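## Task

On the blue rod, slide on a small wheel first, a second small wheel next and a large wheel last. Then lower the rod gently until it lies on the table, and keep the other rod free of wheels. Once any wheel is on the rod, the task fails if the rod or a wheel on it strikes the table or any part that is not on the rod. At the end, open the grippers and move them away. The result must stay in place without the robot holding it.

## Robot and tools

ROBOT. Two arms, left_arm and right_arm, each ending in a two-finger parallel gripper. All poses use one scene frame: origin on the table top midway between the arms, +x out over the table, +z up, left_arm on the +y side. The names are labels, not image sides. Bases: left_arm at (-0.037, +0.362, +0.395), right_arm at (-0.004, -0.316, +0.395), both tilted. A mounting frame behind the arms is a fixed obstacle. The fingers point along the gripper's own +z and close along its y axis. end_effector_position is the point between the pads, about 1 cm short of the fingertips. Reported hand positions can be slightly off, more at long reach, and arms often stop a centimetre or more short of the target, usually low.

NUMBER LAYOUT. Every motion command is one row of 16 numbers: left_arm x, y, z, qw, qx, qy, qz, opening, then right_arm x, y, z, qw, qx, qy, qz, opening. x, y, z are an absolute gripper position in metres in the scene frame; the quaternion is an absolute orientation, w first. Opening runs from -1 (closed) to +1 (fully open, 0.094 m). Both arms must be given even if one stays still; to keep an arm still, repeat its last reported position and quaternion and its current opening. Reuse your own commanded quaternion rather than the drifting reported one.

execute_actions(actions): a list of actions, each a table of up to 15 rows; each row is one control step of 1/30 s, and a short table repeats its last row to fill 15 steps (0.5 s). Each row is an absolute target pose pair as above. A target more than 0.6 m from a gripper's current position along any of that gripper's axes gets the action refused; if the first action is bad, nothing runs. Each step the command is clipped to 70 mm and 16 degrees from the measured pose, so far targets need several actions. An empty list just reports state and images.

move(target, speed, blocking): target is one 16-number row of absolute poses; each gripper travels in a straight line to it, all paths finishing together, between 0.5 and 10 s. speed is the top path speed in m/s, 0.002 to 0.5 (default 0.25); rotation is capped at twice that in rad/s. Openings are applied at the start. Paths ignore obstacles and the other arm. Faster motion means harder contact, and aiming beyond a contact point presses harder. blocking=false returns after 0.5 s while motion continues; then use wait or stop before any new command.

wait(seconds): 0 to 10 s, arms hold their last command; returns early if a running move finishes. stop(): brakes a running move (needs stopping distance; fingers keep moving). zoom_image(camera, region): enlarges [x0, y0, x1, y1] in pixels (at most 504 by 504) of the latest image from cam_head_left, cam_head_right (896x504), cam_left_wrist or cam_right_wrist (504x504). show_instructions(): shows the reference image(s). read_manual(section): licence texts only. finished_scene(scene): ends scene 1 or 2 irreversibly and reports success.

RESULTS. Each result gives a state line per arm (position and quaternion), Hand target lines (where the controller is currently steering), joint positions (last value is finger opening in metres), joint torques, grip_measured (opening on the command scale), and camera images with any calibration changes. A move adds a 'move:' line: ending done, off_target, moving, held (a check blocked the final step) or fault, plus limits: paced means the sent pose was clipped, held means some steps were blocked, after which the arm may move much faster than asked. Distances to targets are listed. 'pose unreachable' means the clearance check altered that arm's command. FAULT and MOTOR HOT lines warn of stops; holding loads heats motors, and at 90 °C the arm stops for 10 s, at 100 °C it goes limp and falls.

GRIPPING. To hold a part, command an opening about 0.03 below grip_measured; a smaller gap grips more gently. Readings may be off by about 1 mm.

JOINTS. Waist -2.618 to 3.054, shoulder 0 to 3.142, elbow 0 to 3.142, wrist pitch and yaw -1.571 to 1.571, wrist roll -2.094 to 2.094 rad.

AVOID. Knocking anything off the table, dropping parts, slamming or shoving hard, and letting the arms collide or press on each other. With a wheel on the rod, never let rod or wheel strike the table or loose parts. Finish by releasing and retracting the grippers.

Each tool is called after ">>>" as a command line: name --argument value for each argument, lists and objects as JSON in quotes; but a table of rows of numbers goes row by row, as --pt "numbers of a row", without its own name.

Reference images:

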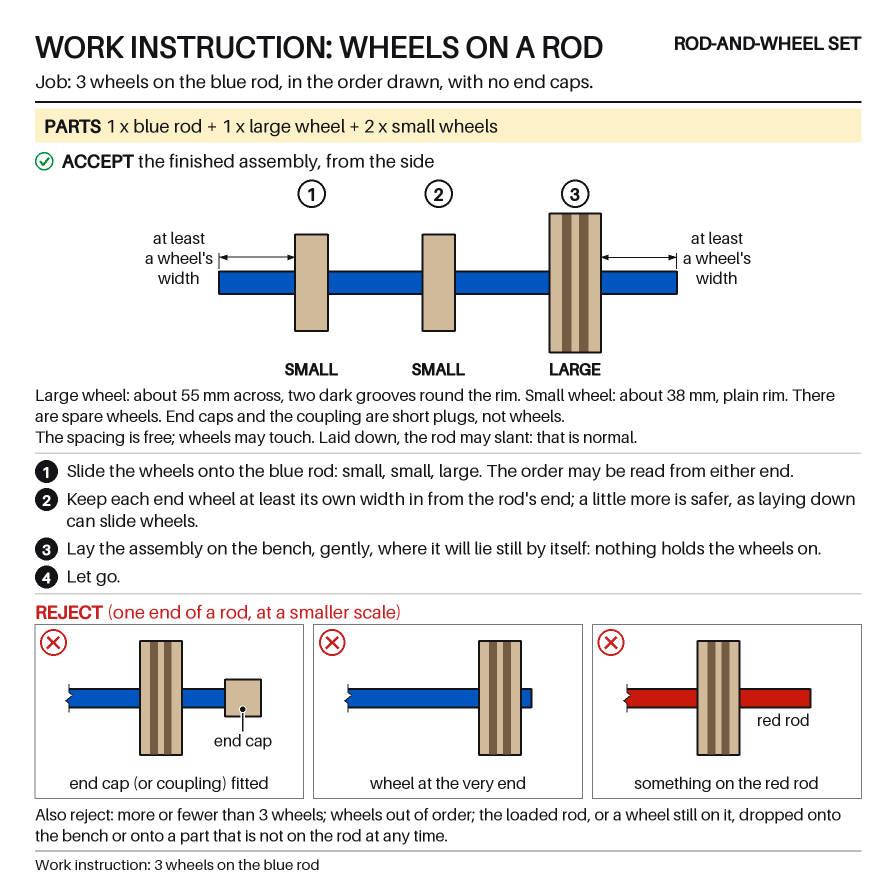

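## Session

>>> execute_actions --actions '[]'

Scene clock: 0.00 s.
left_arm: end_effector_position=(+0.1859, +0.0897, +0.1049) grip_measured=-0.984 end_effector_quat_wxyz=(+0.043, +0.362, +0.929, +0.067) | right_arm: end_effector_position=(+0.6810, -0.2168, +0.2528) grip_measured=+1.000 end_effector_quat_wxyz=(-0.045, +0.739, +0.501, +0.448)
Joint positions: left_arm=[-0.678  2.562  1.123  0.391 -1.022  0.265  0.001] | right_arm=[ 0.34   2.081  1.847  0.002 -0.035  1.68   0.094]
Joint velocities: left_arm=[ 0.002 -0.017  0.002  0.007 -0.037 -0.022  0.001] | right_arm=[-0.002  0.017  0.007 -0.037  0.007 -0.037  0.   ]
Joint torques (N m, as the arm reports them, + toward a larger angle): no reading
Motor temperatures (°C, as the motors report them): left_arm=[27 26 29 29 30 29] | right_arm=[27 28 30 27 30 28]
Hand target (left_arm): +0.187, +0.084, +0.110; +0.050, +0.364, +0.928, +0.062
Hand target (right_arm): +0.684, -0.211, +0.264; -0.048, +0.732, +0.502, +0.458

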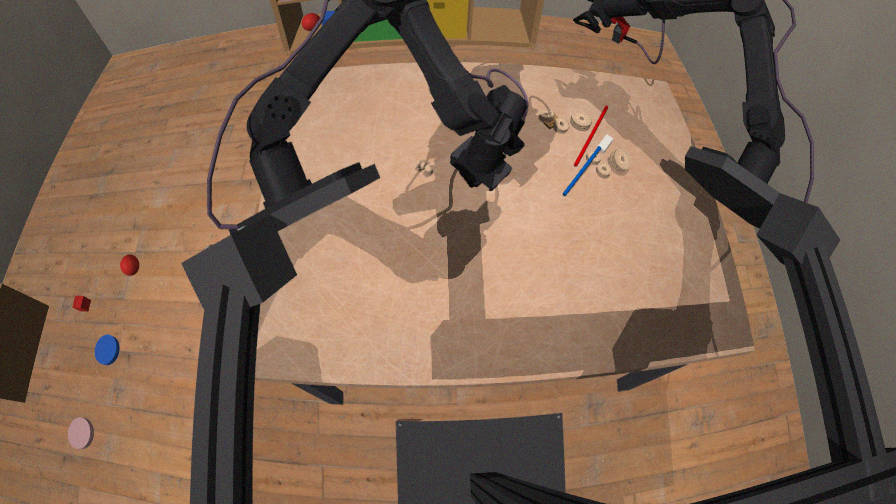

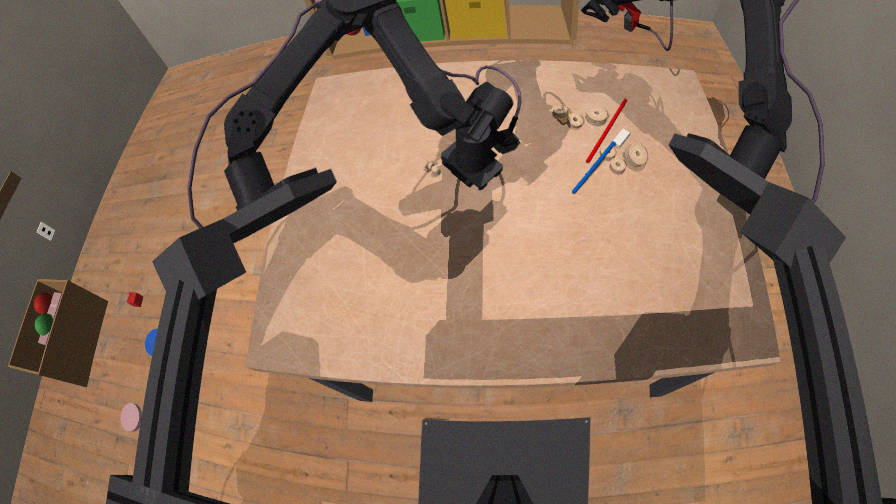

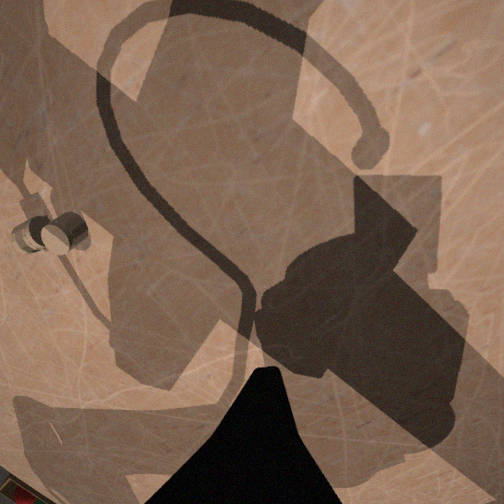

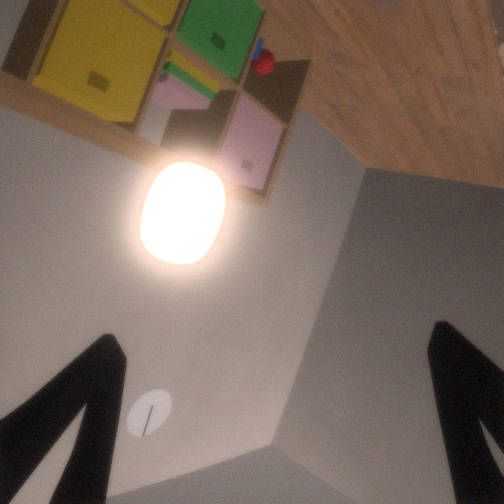

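>>> zoom_image --camera "cam_head_right" --region '[520, 70, 680, 210]'

>>> zoom_image --camera "cam_head_left" --region '[510, 70, 670, 210]'

Region (520, 70, 680, 210) of cam_head_right's 896x504 image, scaled by 3.150, with more detail than that image has; it fills the top 441 rows of this view, and the rest is white.

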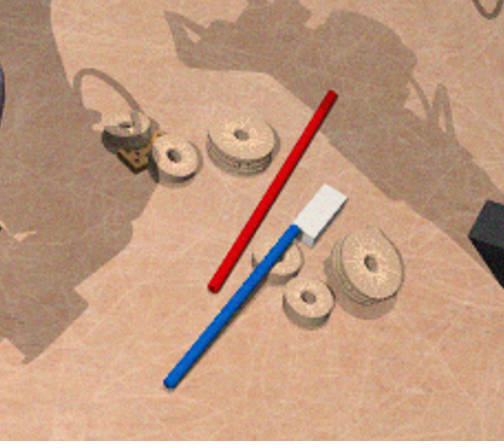

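Region (510, 70, 670, 210) of cam_head_left's 896x504 image, scaled by 3.150, with more detail than that image has; it fills the top 441 rows of this view, and the rest is white.

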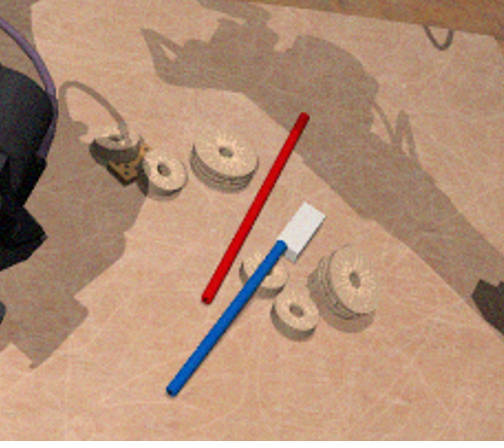

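>>> move --target '[0.186,0.15,0.15,0.043,0.362,0.929,0.067,1, 0.28,-0.155,0.12,0,0.934,-0.358,0,1]' --speed 0.4

Scene clock: 4.53 s.
left_arm: end_effector_position=(+0.1869, +0.1497, +0.1436) grip_measured=+1.000 end_effector_quat_wxyz=(+0.037, +0.364, +0.928, +0.069) | right_arm: end_effector_position=(+0.2841, -0.1703, +0.1197) grip_measured=+1.000 end_effector_quat_wxyz=(+0.338, +0.925, +0.163, +0.058)
Joint positions: left_arm=[-0.67   2.312  0.837  0.412 -1.022  0.262  0.094] | right_arm=[0.644 2.829 1.165 1.576 1.552 2.082 0.094]
Joint velocities: left_arm=[ 0.027 -0.012 -0.012  0.007 -0.007 -0.095  0.   ] | right_arm=[-0.027  0.002  0.007  0.081  0.022 -0.007  0.   ]
Joint torques (N m, as the arm reports them, + toward a larger angle): left_arm=[-7.66 -7.11 -1.69  0.32 -0.11 -0.07] | right_arm=[ 8.61 -4.24  1.33  0.63  0.4   0.02]
Motor temperatures (°C, as the motors report them): left_arm=[27 27 29 29 30 29] | right_arm=[28 28 30 28 30 28]
Hand target (left_arm): +0.187, +0.150, +0.149; +0.043, +0.362, +0.929, +0.067
Hand target (right_arm): +0.280, -0.163, +0.123; +0.338, +0.925, +0.162, +0.058
Off the commanded pose (left_arm): 0.006 m, 1 deg.
Off the commanded pose (right_arm): 0.016 m, 73 deg; orientation clipped at the last step of the last action.
joint sent to its limit (right arm) — the command would take joint 4 (wrist pitch) past its upper limit, joint 5 (wrist yaw) past its upper limit and joint 6 (wrist roll) past its upper limit, so those joints were sent only as far as their limits.
move: off_target (right_arm); limits=paced
camera_calibration (this result's frames):
cam_left_wrist: T_world_to_cam=[[-0.752766, -0.623177, -0.212118, 0.264422], [-0.638671, 0.613299, 0.46472, -0.00239492], [-0.159511, 0.485298, -0.859675, 0.181104], [0, 0, 0, 1]] pos_world=[0.226407, 0.0783615, 0.212892]
cam_right_wrist: T_world_to_cam=[[-0.162588, 0.718813, -0.675924, 0.255012], [0.597048, 0.617065, 0.512605, -0.0966556], [0.785556, -0.320216, -0.529494, -0.112784], [0, 0, 0, 1]] pos_world=[0.187769, -0.159779, 0.162196]

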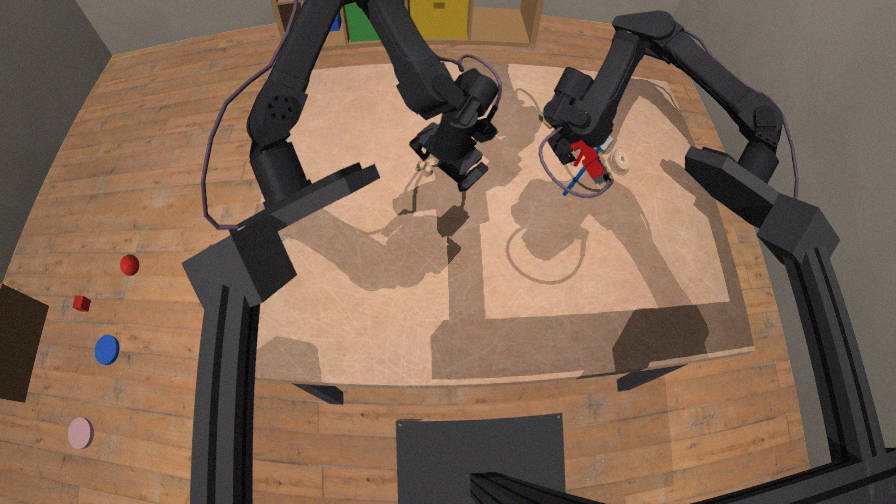

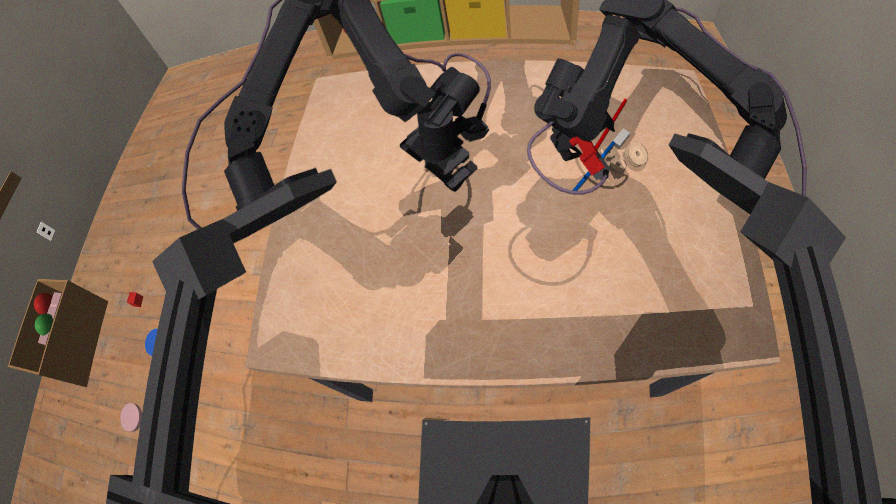

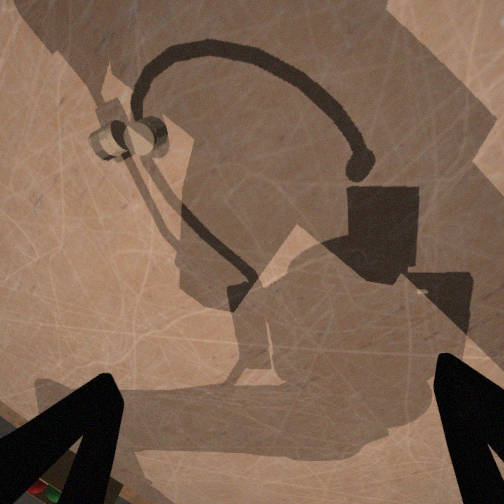

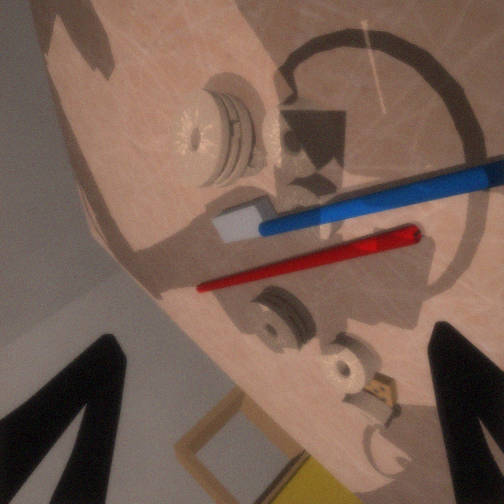

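Try the other yaw.

>>> move --target '[0.186,0.15,0.15,0.043,0.362,0.929,0.067,1, 0.28,-0.155,0.15,0,0.358,0.934,0,1]' --speed 0.4

Scene clock: 8.07 s.
left_arm: end_effector_position=(+0.1870, +0.1510, +0.1426) grip_measured=+1.000 end_effector_quat_wxyz=(+0.036, +0.361, +0.929, +0.070) | right_arm: end_effector_position=(+0.2703, -0.1560, +0.1468) grip_measured=+1.000 end_effector_quat_wxyz=(+0.002, +0.355, +0.935, -0.001)
Joint positions: left_arm=[-0.666  2.312  0.837  0.412 -1.022  0.258  0.094] | right_arm=[0.612 2.19  0.858 0.243 0.853 1.    0.094]
Joint velocities: left_arm=[-0.007  0.002 -0.022  0.007 -0.051 -0.022  0.   ] | right_arm=[-0.007 -0.012  0.002  0.11  -0.007  0.022  0.   ]
Joint torques (N m, as the arm reports them, + toward a larger angle): left_arm=[-8.21 -7.03 -1.86  0.32 -0.14 -0.09] | right_arm=[ 6.14 -6.11  2.17 -0.31 -0.07 -0.05]
Motor temperatures (°C, as the motors report them): left_arm=[28 27 29 29 30 29] | right_arm=[28 28 30 28 30 28]
Hand target (left_arm): +0.186, +0.150, +0.150; +0.043, +0.362, +0.929, +0.067
Hand target (right_arm): +0.278, -0.155, +0.149; +0.004, +0.356, +0.934, +0.003
Off the commanded pose (left_arm): 0.008 m, 1 deg.
Off the commanded pose (right_arm): 0.010 m, 0 deg.
move: done
camera_calibration (this result's frames):
cam_left_wrist: T_world_to_cam=[[-0.749124, -0.627312, -0.212822, 0.265162], [-0.64192, 0.608119, 0.467043, -0.00159894], [-0.16356, 0.486488, -0.858241, 0.18001], [0, 0, 0, 1]] pos_world=[0.227056, 0.079739, 0.211672]
cam_right_wrist: T_world_to_cam=[[-0.730423, -0.681444, -0.0460021, 0.103322], [-0.54892, 0.545627, 0.633228, 0.169738], [-0.406409, 0.487776, -0.772597, 0.400872], [0, 0, 0, 1]] pos_world=[0.331559, -0.217741, 0.206983]

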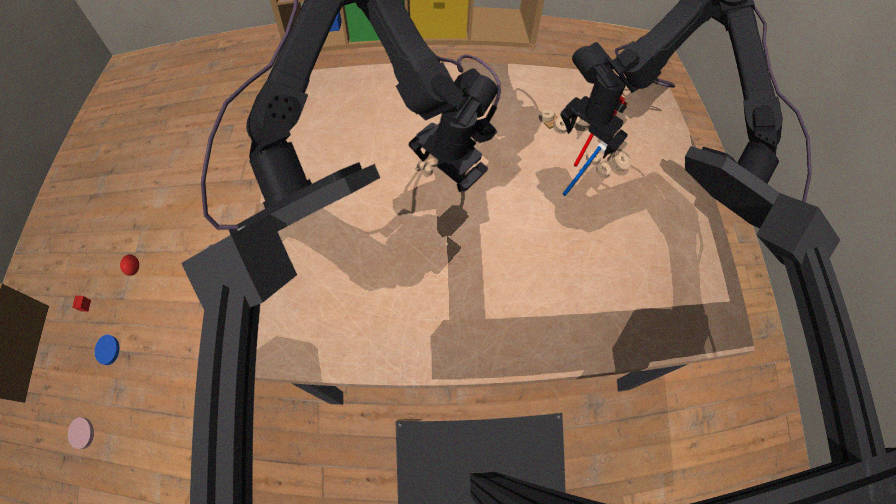

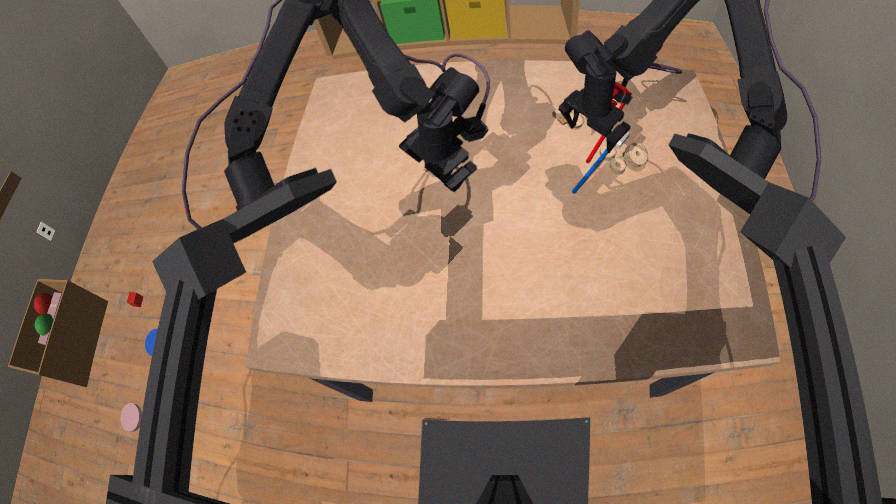

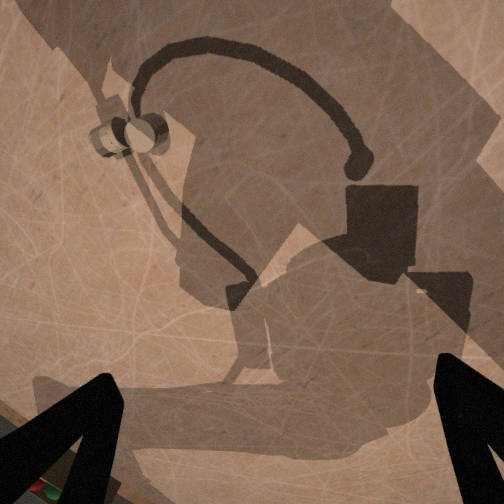

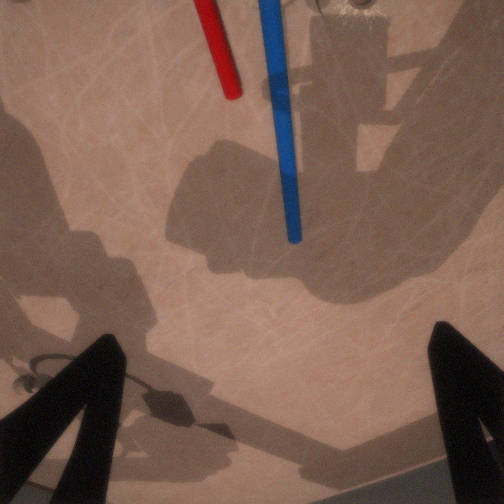

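>>> move --target '[0.186,0.15,0.15,0.043,0.362,0.929,0.067,1, 0.25,-0.135,0.05,0,0.358,0.934,0,-0.2]' --speed 0.2

Scene clock: 9.37 s.
left_arm: end_effector_position=(+0.1871, +0.1517, +0.1421) grip_measured=+1.000 end_effector_quat_wxyz=(+0.035, +0.361, +0.929, +0.071) | right_arm: end_effector_position=(+0.2450, -0.1405, +0.0521) grip_measured=-0.198 end_effector_quat_wxyz=(-0.008, +0.357, +0.934, -0.007)
Joint positions: left_arm=[-0.663  2.312  0.837  0.412 -1.022  0.258  0.094] | right_arm=[0.448 2.532 1.014 0.545 0.769 0.823 0.038]
Joint velocities: left_arm=[-0.012  0.007 -0.012 -0.066 -0.066 -0.066  0.   ] | right_arm=[-0.007  0.027  0.002  0.037 -0.037 -0.051 -0.001]
Joint torques (N m, as the arm reports them, + toward a larger angle): left_arm=[-8.37 -7.06 -1.84  0.31 -0.12 -0.08] | right_arm=[ 6.61 -4.64  0.43  0.14 -0.02 -0.01]
Motor temperatures (°C, as the motors report them): left_arm=[28 27 29 29 30 29] | right_arm=[28 28 30 28 30 28]
Hand target (left_arm): +0.186, +0.150, +0.150; +0.043, +0.362, +0.929, +0.067
Hand target (right_arm): +0.250, -0.134, +0.051; -0.001, +0.358, +0.934, +0.000
Off the commanded pose (left_arm): 0.008 m, 1 deg.
Off the commanded pose (right_arm): 0.008 m, 1 deg.
move: done
camera_calibration (this result's frames):
cam_left_wrist: T_world_to_cam=[[-0.748465, -0.627968, -0.213204, 0.265575], [-0.642331, 0.60649, 0.468594, -0.00163611], [-0.164956, 0.487674, -0.8573, 0.179159], [0, 0, 0, 1]] pos_world=[0.227276, 0.0803939, 0.210981]
cam_right_wrist: T_world_to_cam=[[-0.733528, -0.679141, -0.0265507, 0.0911621], [-0.532759, 0.550289, 0.642923, 0.203638], [-0.422025, 0.485747, -0.76547, 0.313039], [0, 0, 0, 1]] pos_world=[0.30747, -0.202206, 0.111119]

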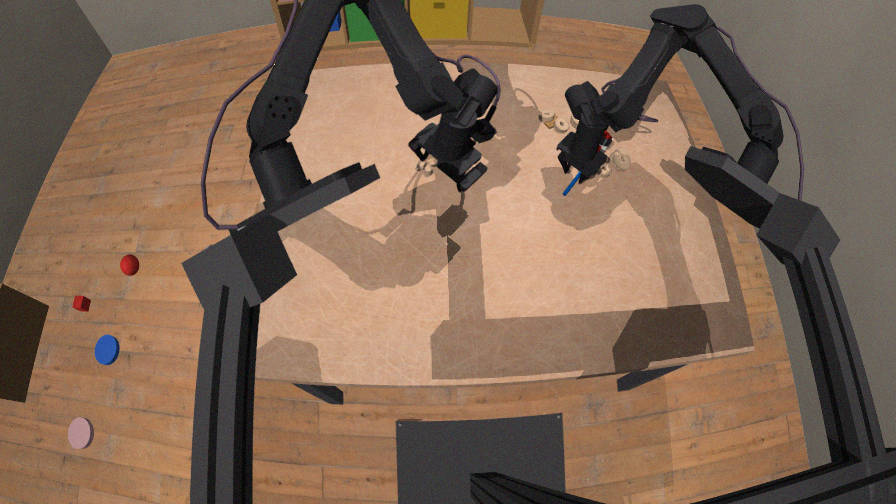

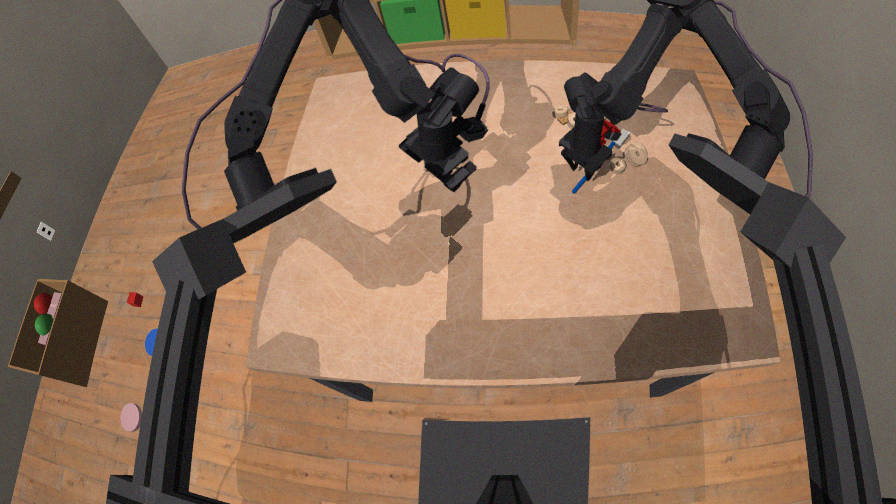

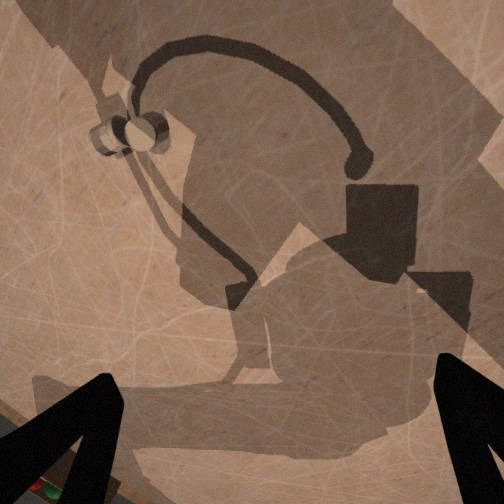

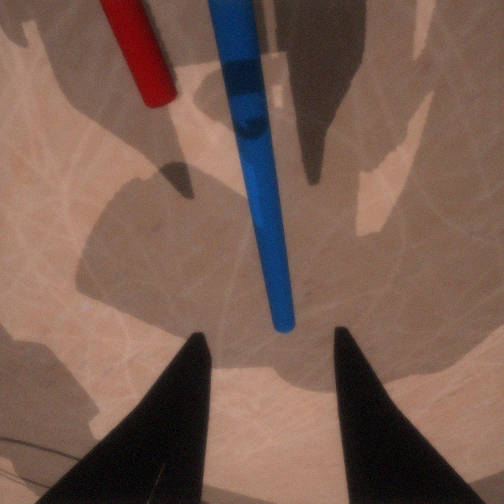

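>>> move --target '[0.186,0.15,0.15,0.043,0.362,0.929,0.067,1, 0.252,-0.133,0.012,0,0.358,0.934,0,-0.2]' --speed 0.1

>>> move --target '[0.186,0.15,0.15,0.043,0.362,0.929,0.067,1, 0.252,-0.133,0.012,0,0.358,0.934,0,-0.9]' --speed 0.1

Scene clock: 10.23 s.
left_arm: end_effector_position=(+0.1871, +0.1522, +0.1417) grip_measured=+1.000 end_effector_quat_wxyz=(+0.034, +0.361, +0.929, +0.071) | right_arm: end_effector_position=(+0.2477, -0.1379, +0.0148) grip_measured=-0.198 end_effector_quat_wxyz=(-0.007, +0.357, +0.934, -0.007)
Joint positions: left_arm=[-0.662  2.312  0.837  0.412 -1.022  0.258  0.094] | right_arm=[0.383 2.64  1.129 0.59  0.731 0.749 0.038]
Joint velocities: left_arm=[-0.002 -0.007 -0.007 -0.037 -0.081 -0.051  0.   ] | right_arm=[-0.007 -0.012  0.022 -0.051  0.037 -0.022 -0.   ]
Joint torques (N m, as the arm reports them, + toward a larger angle): left_arm=[-8.53 -7.07 -1.89  0.32 -0.13 -0.07] | right_arm=[ 6.72 -4.24  0.48  0.07 -0.04 -0.03]
Motor temperatures (°C, as the motors report them): left_arm=[28 27 29 29 30 29] | right_arm=[28 28 30 27 30 28]
Hand target (left_arm): +0.186, +0.150, +0.150; +0.043, +0.362, +0.929, +0.067
Hand target (right_arm): +0.252, -0.132, +0.013; -0.000, +0.358, +0.934, +0.000
Off the commanded pose (left_arm): 0.009 m, 1 deg.
Off the commanded pose (right_arm): 0.007 m, 1 deg.
move: done
camera_calibration (this result's frames):
cam_left_wrist: T_world_to_cam=[[-0.748026, -0.628405, -0.21346, 0.26585], [-0.642604, 0.605402, 0.469627, -0.00165969], [-0.165887, 0.488463, -0.856671, 0.178591], [0, 0, 0, 1]] pos_world=[0.227422, 0.0808313, 0.210521]
cam_right_wrist: T_world_to_cam=[[-0.733633, -0.678977, -0.0277923, 0.093997], [-0.53364, 0.550311, 0.642173, 0.22785], [-0.420727, 0.485951, -0.766055, 0.284067], [0, 0, 0, 1]] pos_world=[0.310063, -0.199609, 0.0739039]

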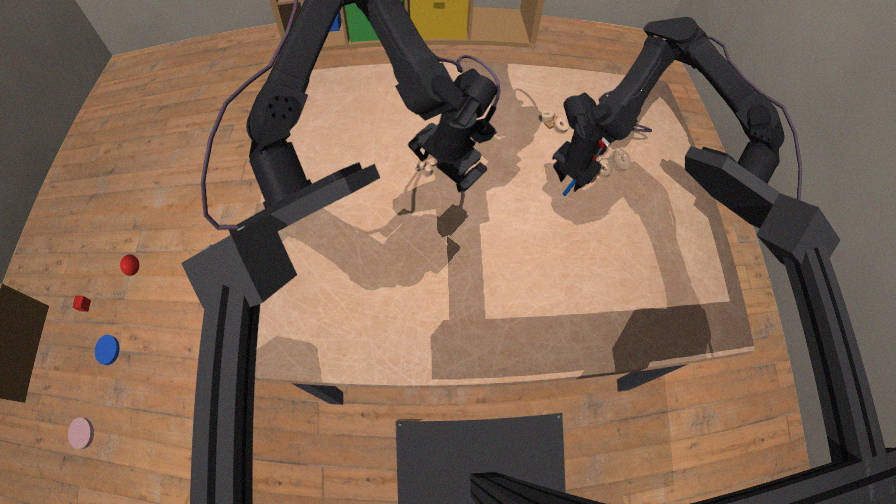

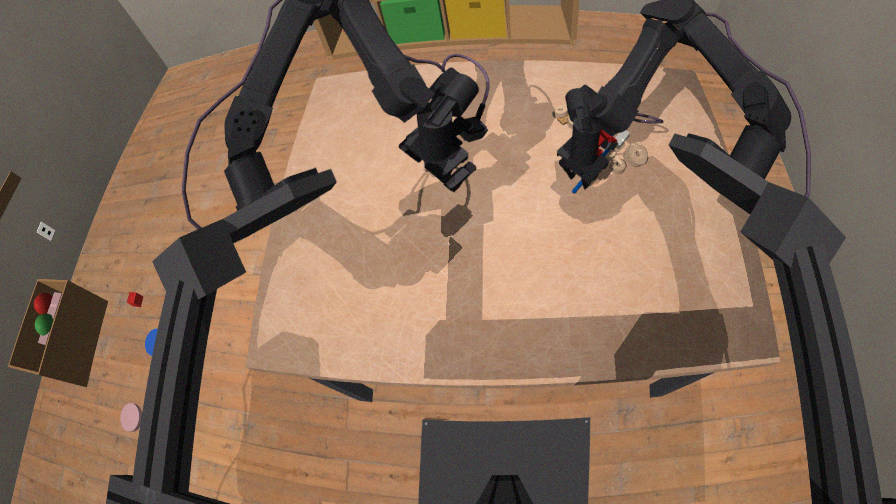

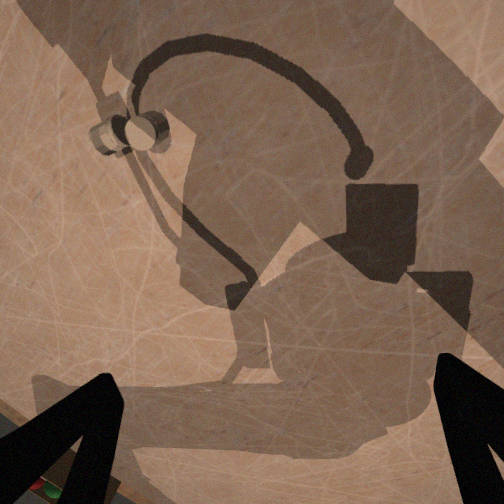

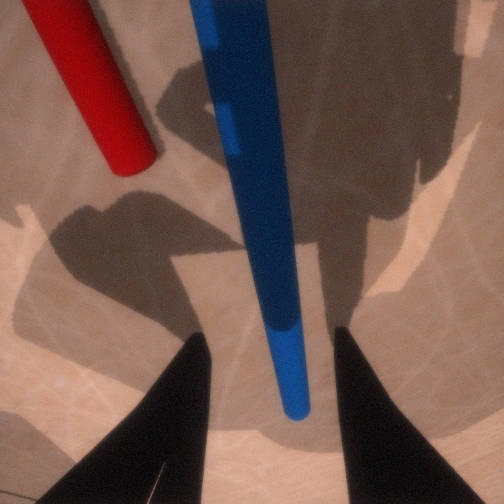

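Scene clock: 10.93 s.
left_arm: end_effector_position=(+0.1871, +0.1516, +0.1422) grip_measured=+1.000 end_effector_quat_wxyz=(+0.035, +0.361, +0.929, +0.071) | right_arm: end_effector_position=(+0.2487, -0.1375, +0.0147) grip_measured=-0.837 end_effector_quat_wxyz=(-0.006, +0.356, +0.935, -0.005)
Joint positions: left_arm=[-0.664  2.312  0.837  0.412 -1.022  0.258  0.094] | right_arm=[0.383 2.64  1.129 0.594 0.729 0.743 0.008]
Joint velocities: left_arm=[-0.002 -0.007 -0.027 -0.022  0.007  0.051  0.   ] | right_arm=[-0.007  0.002  0.007  0.066 -0.007  0.066  0.   ]
Joint torques (N m, as the arm reports them, + toward a larger angle): left_arm=[-8.35 -7.04 -1.89  0.32 -0.12 -0.07] | right_arm=[ 6.37 -4.4   0.28  0.1  -0.08  0.  ]
Motor temperatures (°C, as the motors report them): left_arm=[28 28 29 29 30 29] | right_arm=[28 28 30 27 30 28]
Hand target (left_arm): +0.186, +0.150, +0.150; +0.043, +0.362, +0.929, +0.067
Hand target (right_arm): +0.252, -0.133, +0.012; +0.000, +0.358, +0.934, -0.000
Off the commanded pose (left_arm): 0.008 m, 1 deg.
Off the commanded pose (right_arm): 0.006 m, 1 deg.
move: done
camera_calibration (this result's frames):
cam_left_wrist: T_world_to_cam=[[-0.748575, -0.627859, -0.213141, 0.265506], [-0.642263, 0.606762, 0.468336, -0.00163007], [-0.164723, 0.487477, -0.857457, 0.179301], [0, 0, 0, 1]] pos_world=[0.227239, 0.0802847, 0.211096]
cam_right_wrist: T_world_to_cam=[[-0.73189, -0.680667, -0.0320844, 0.0944168], [-0.537295, 0.547488, 0.641538, 0.228693], [-0.419108, 0.486774, -0.76642, 0.283981], [0, 0, 0, 1]] pos_world=[0.310997, -0.199175, 0.0739631]

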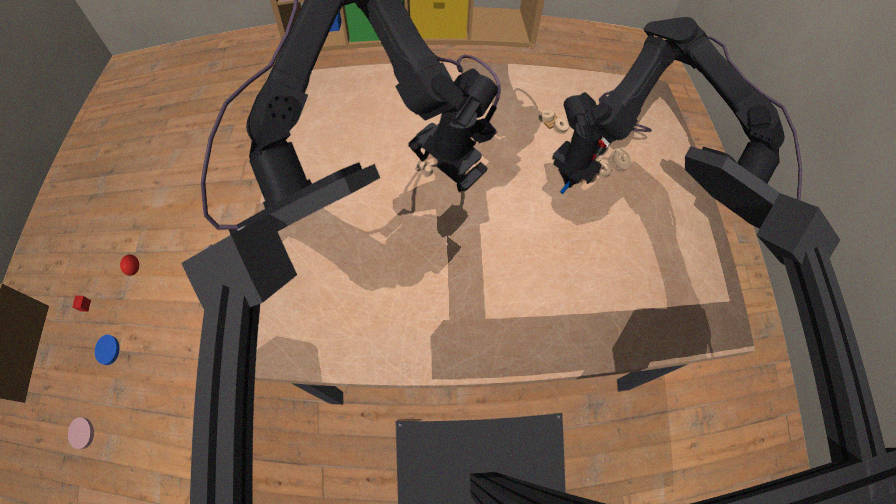

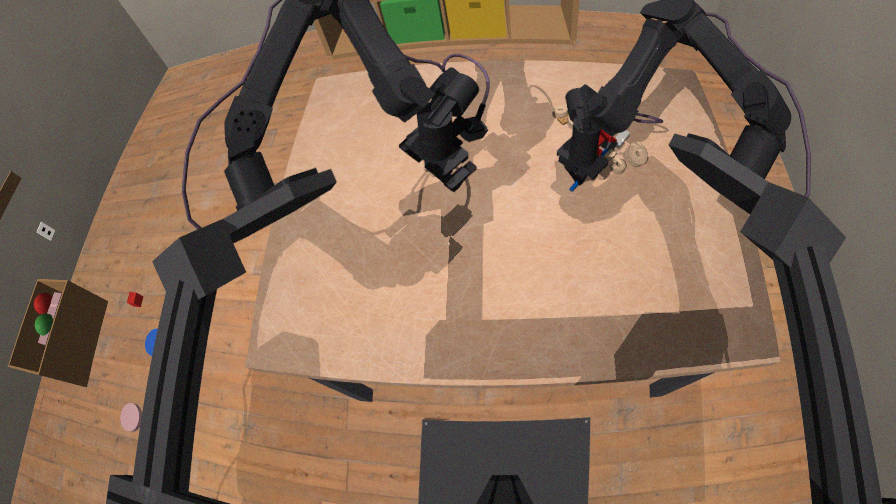

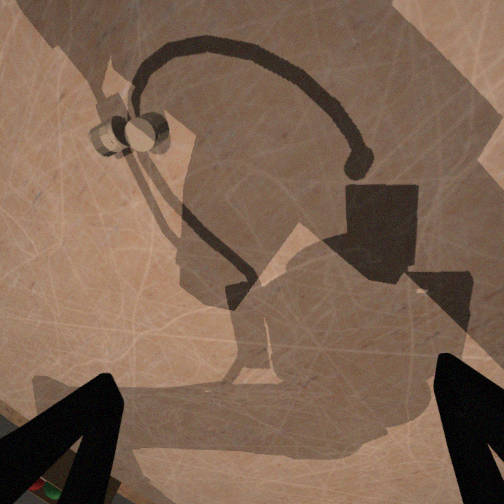

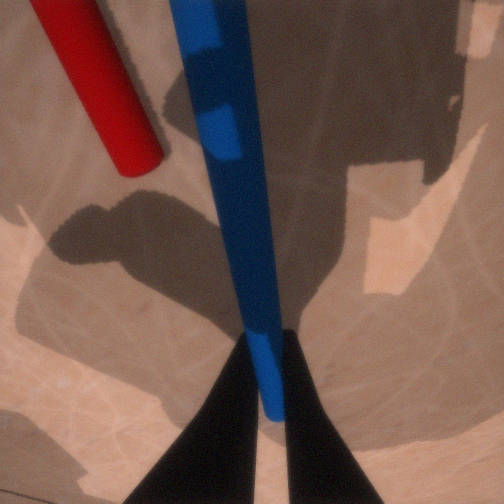

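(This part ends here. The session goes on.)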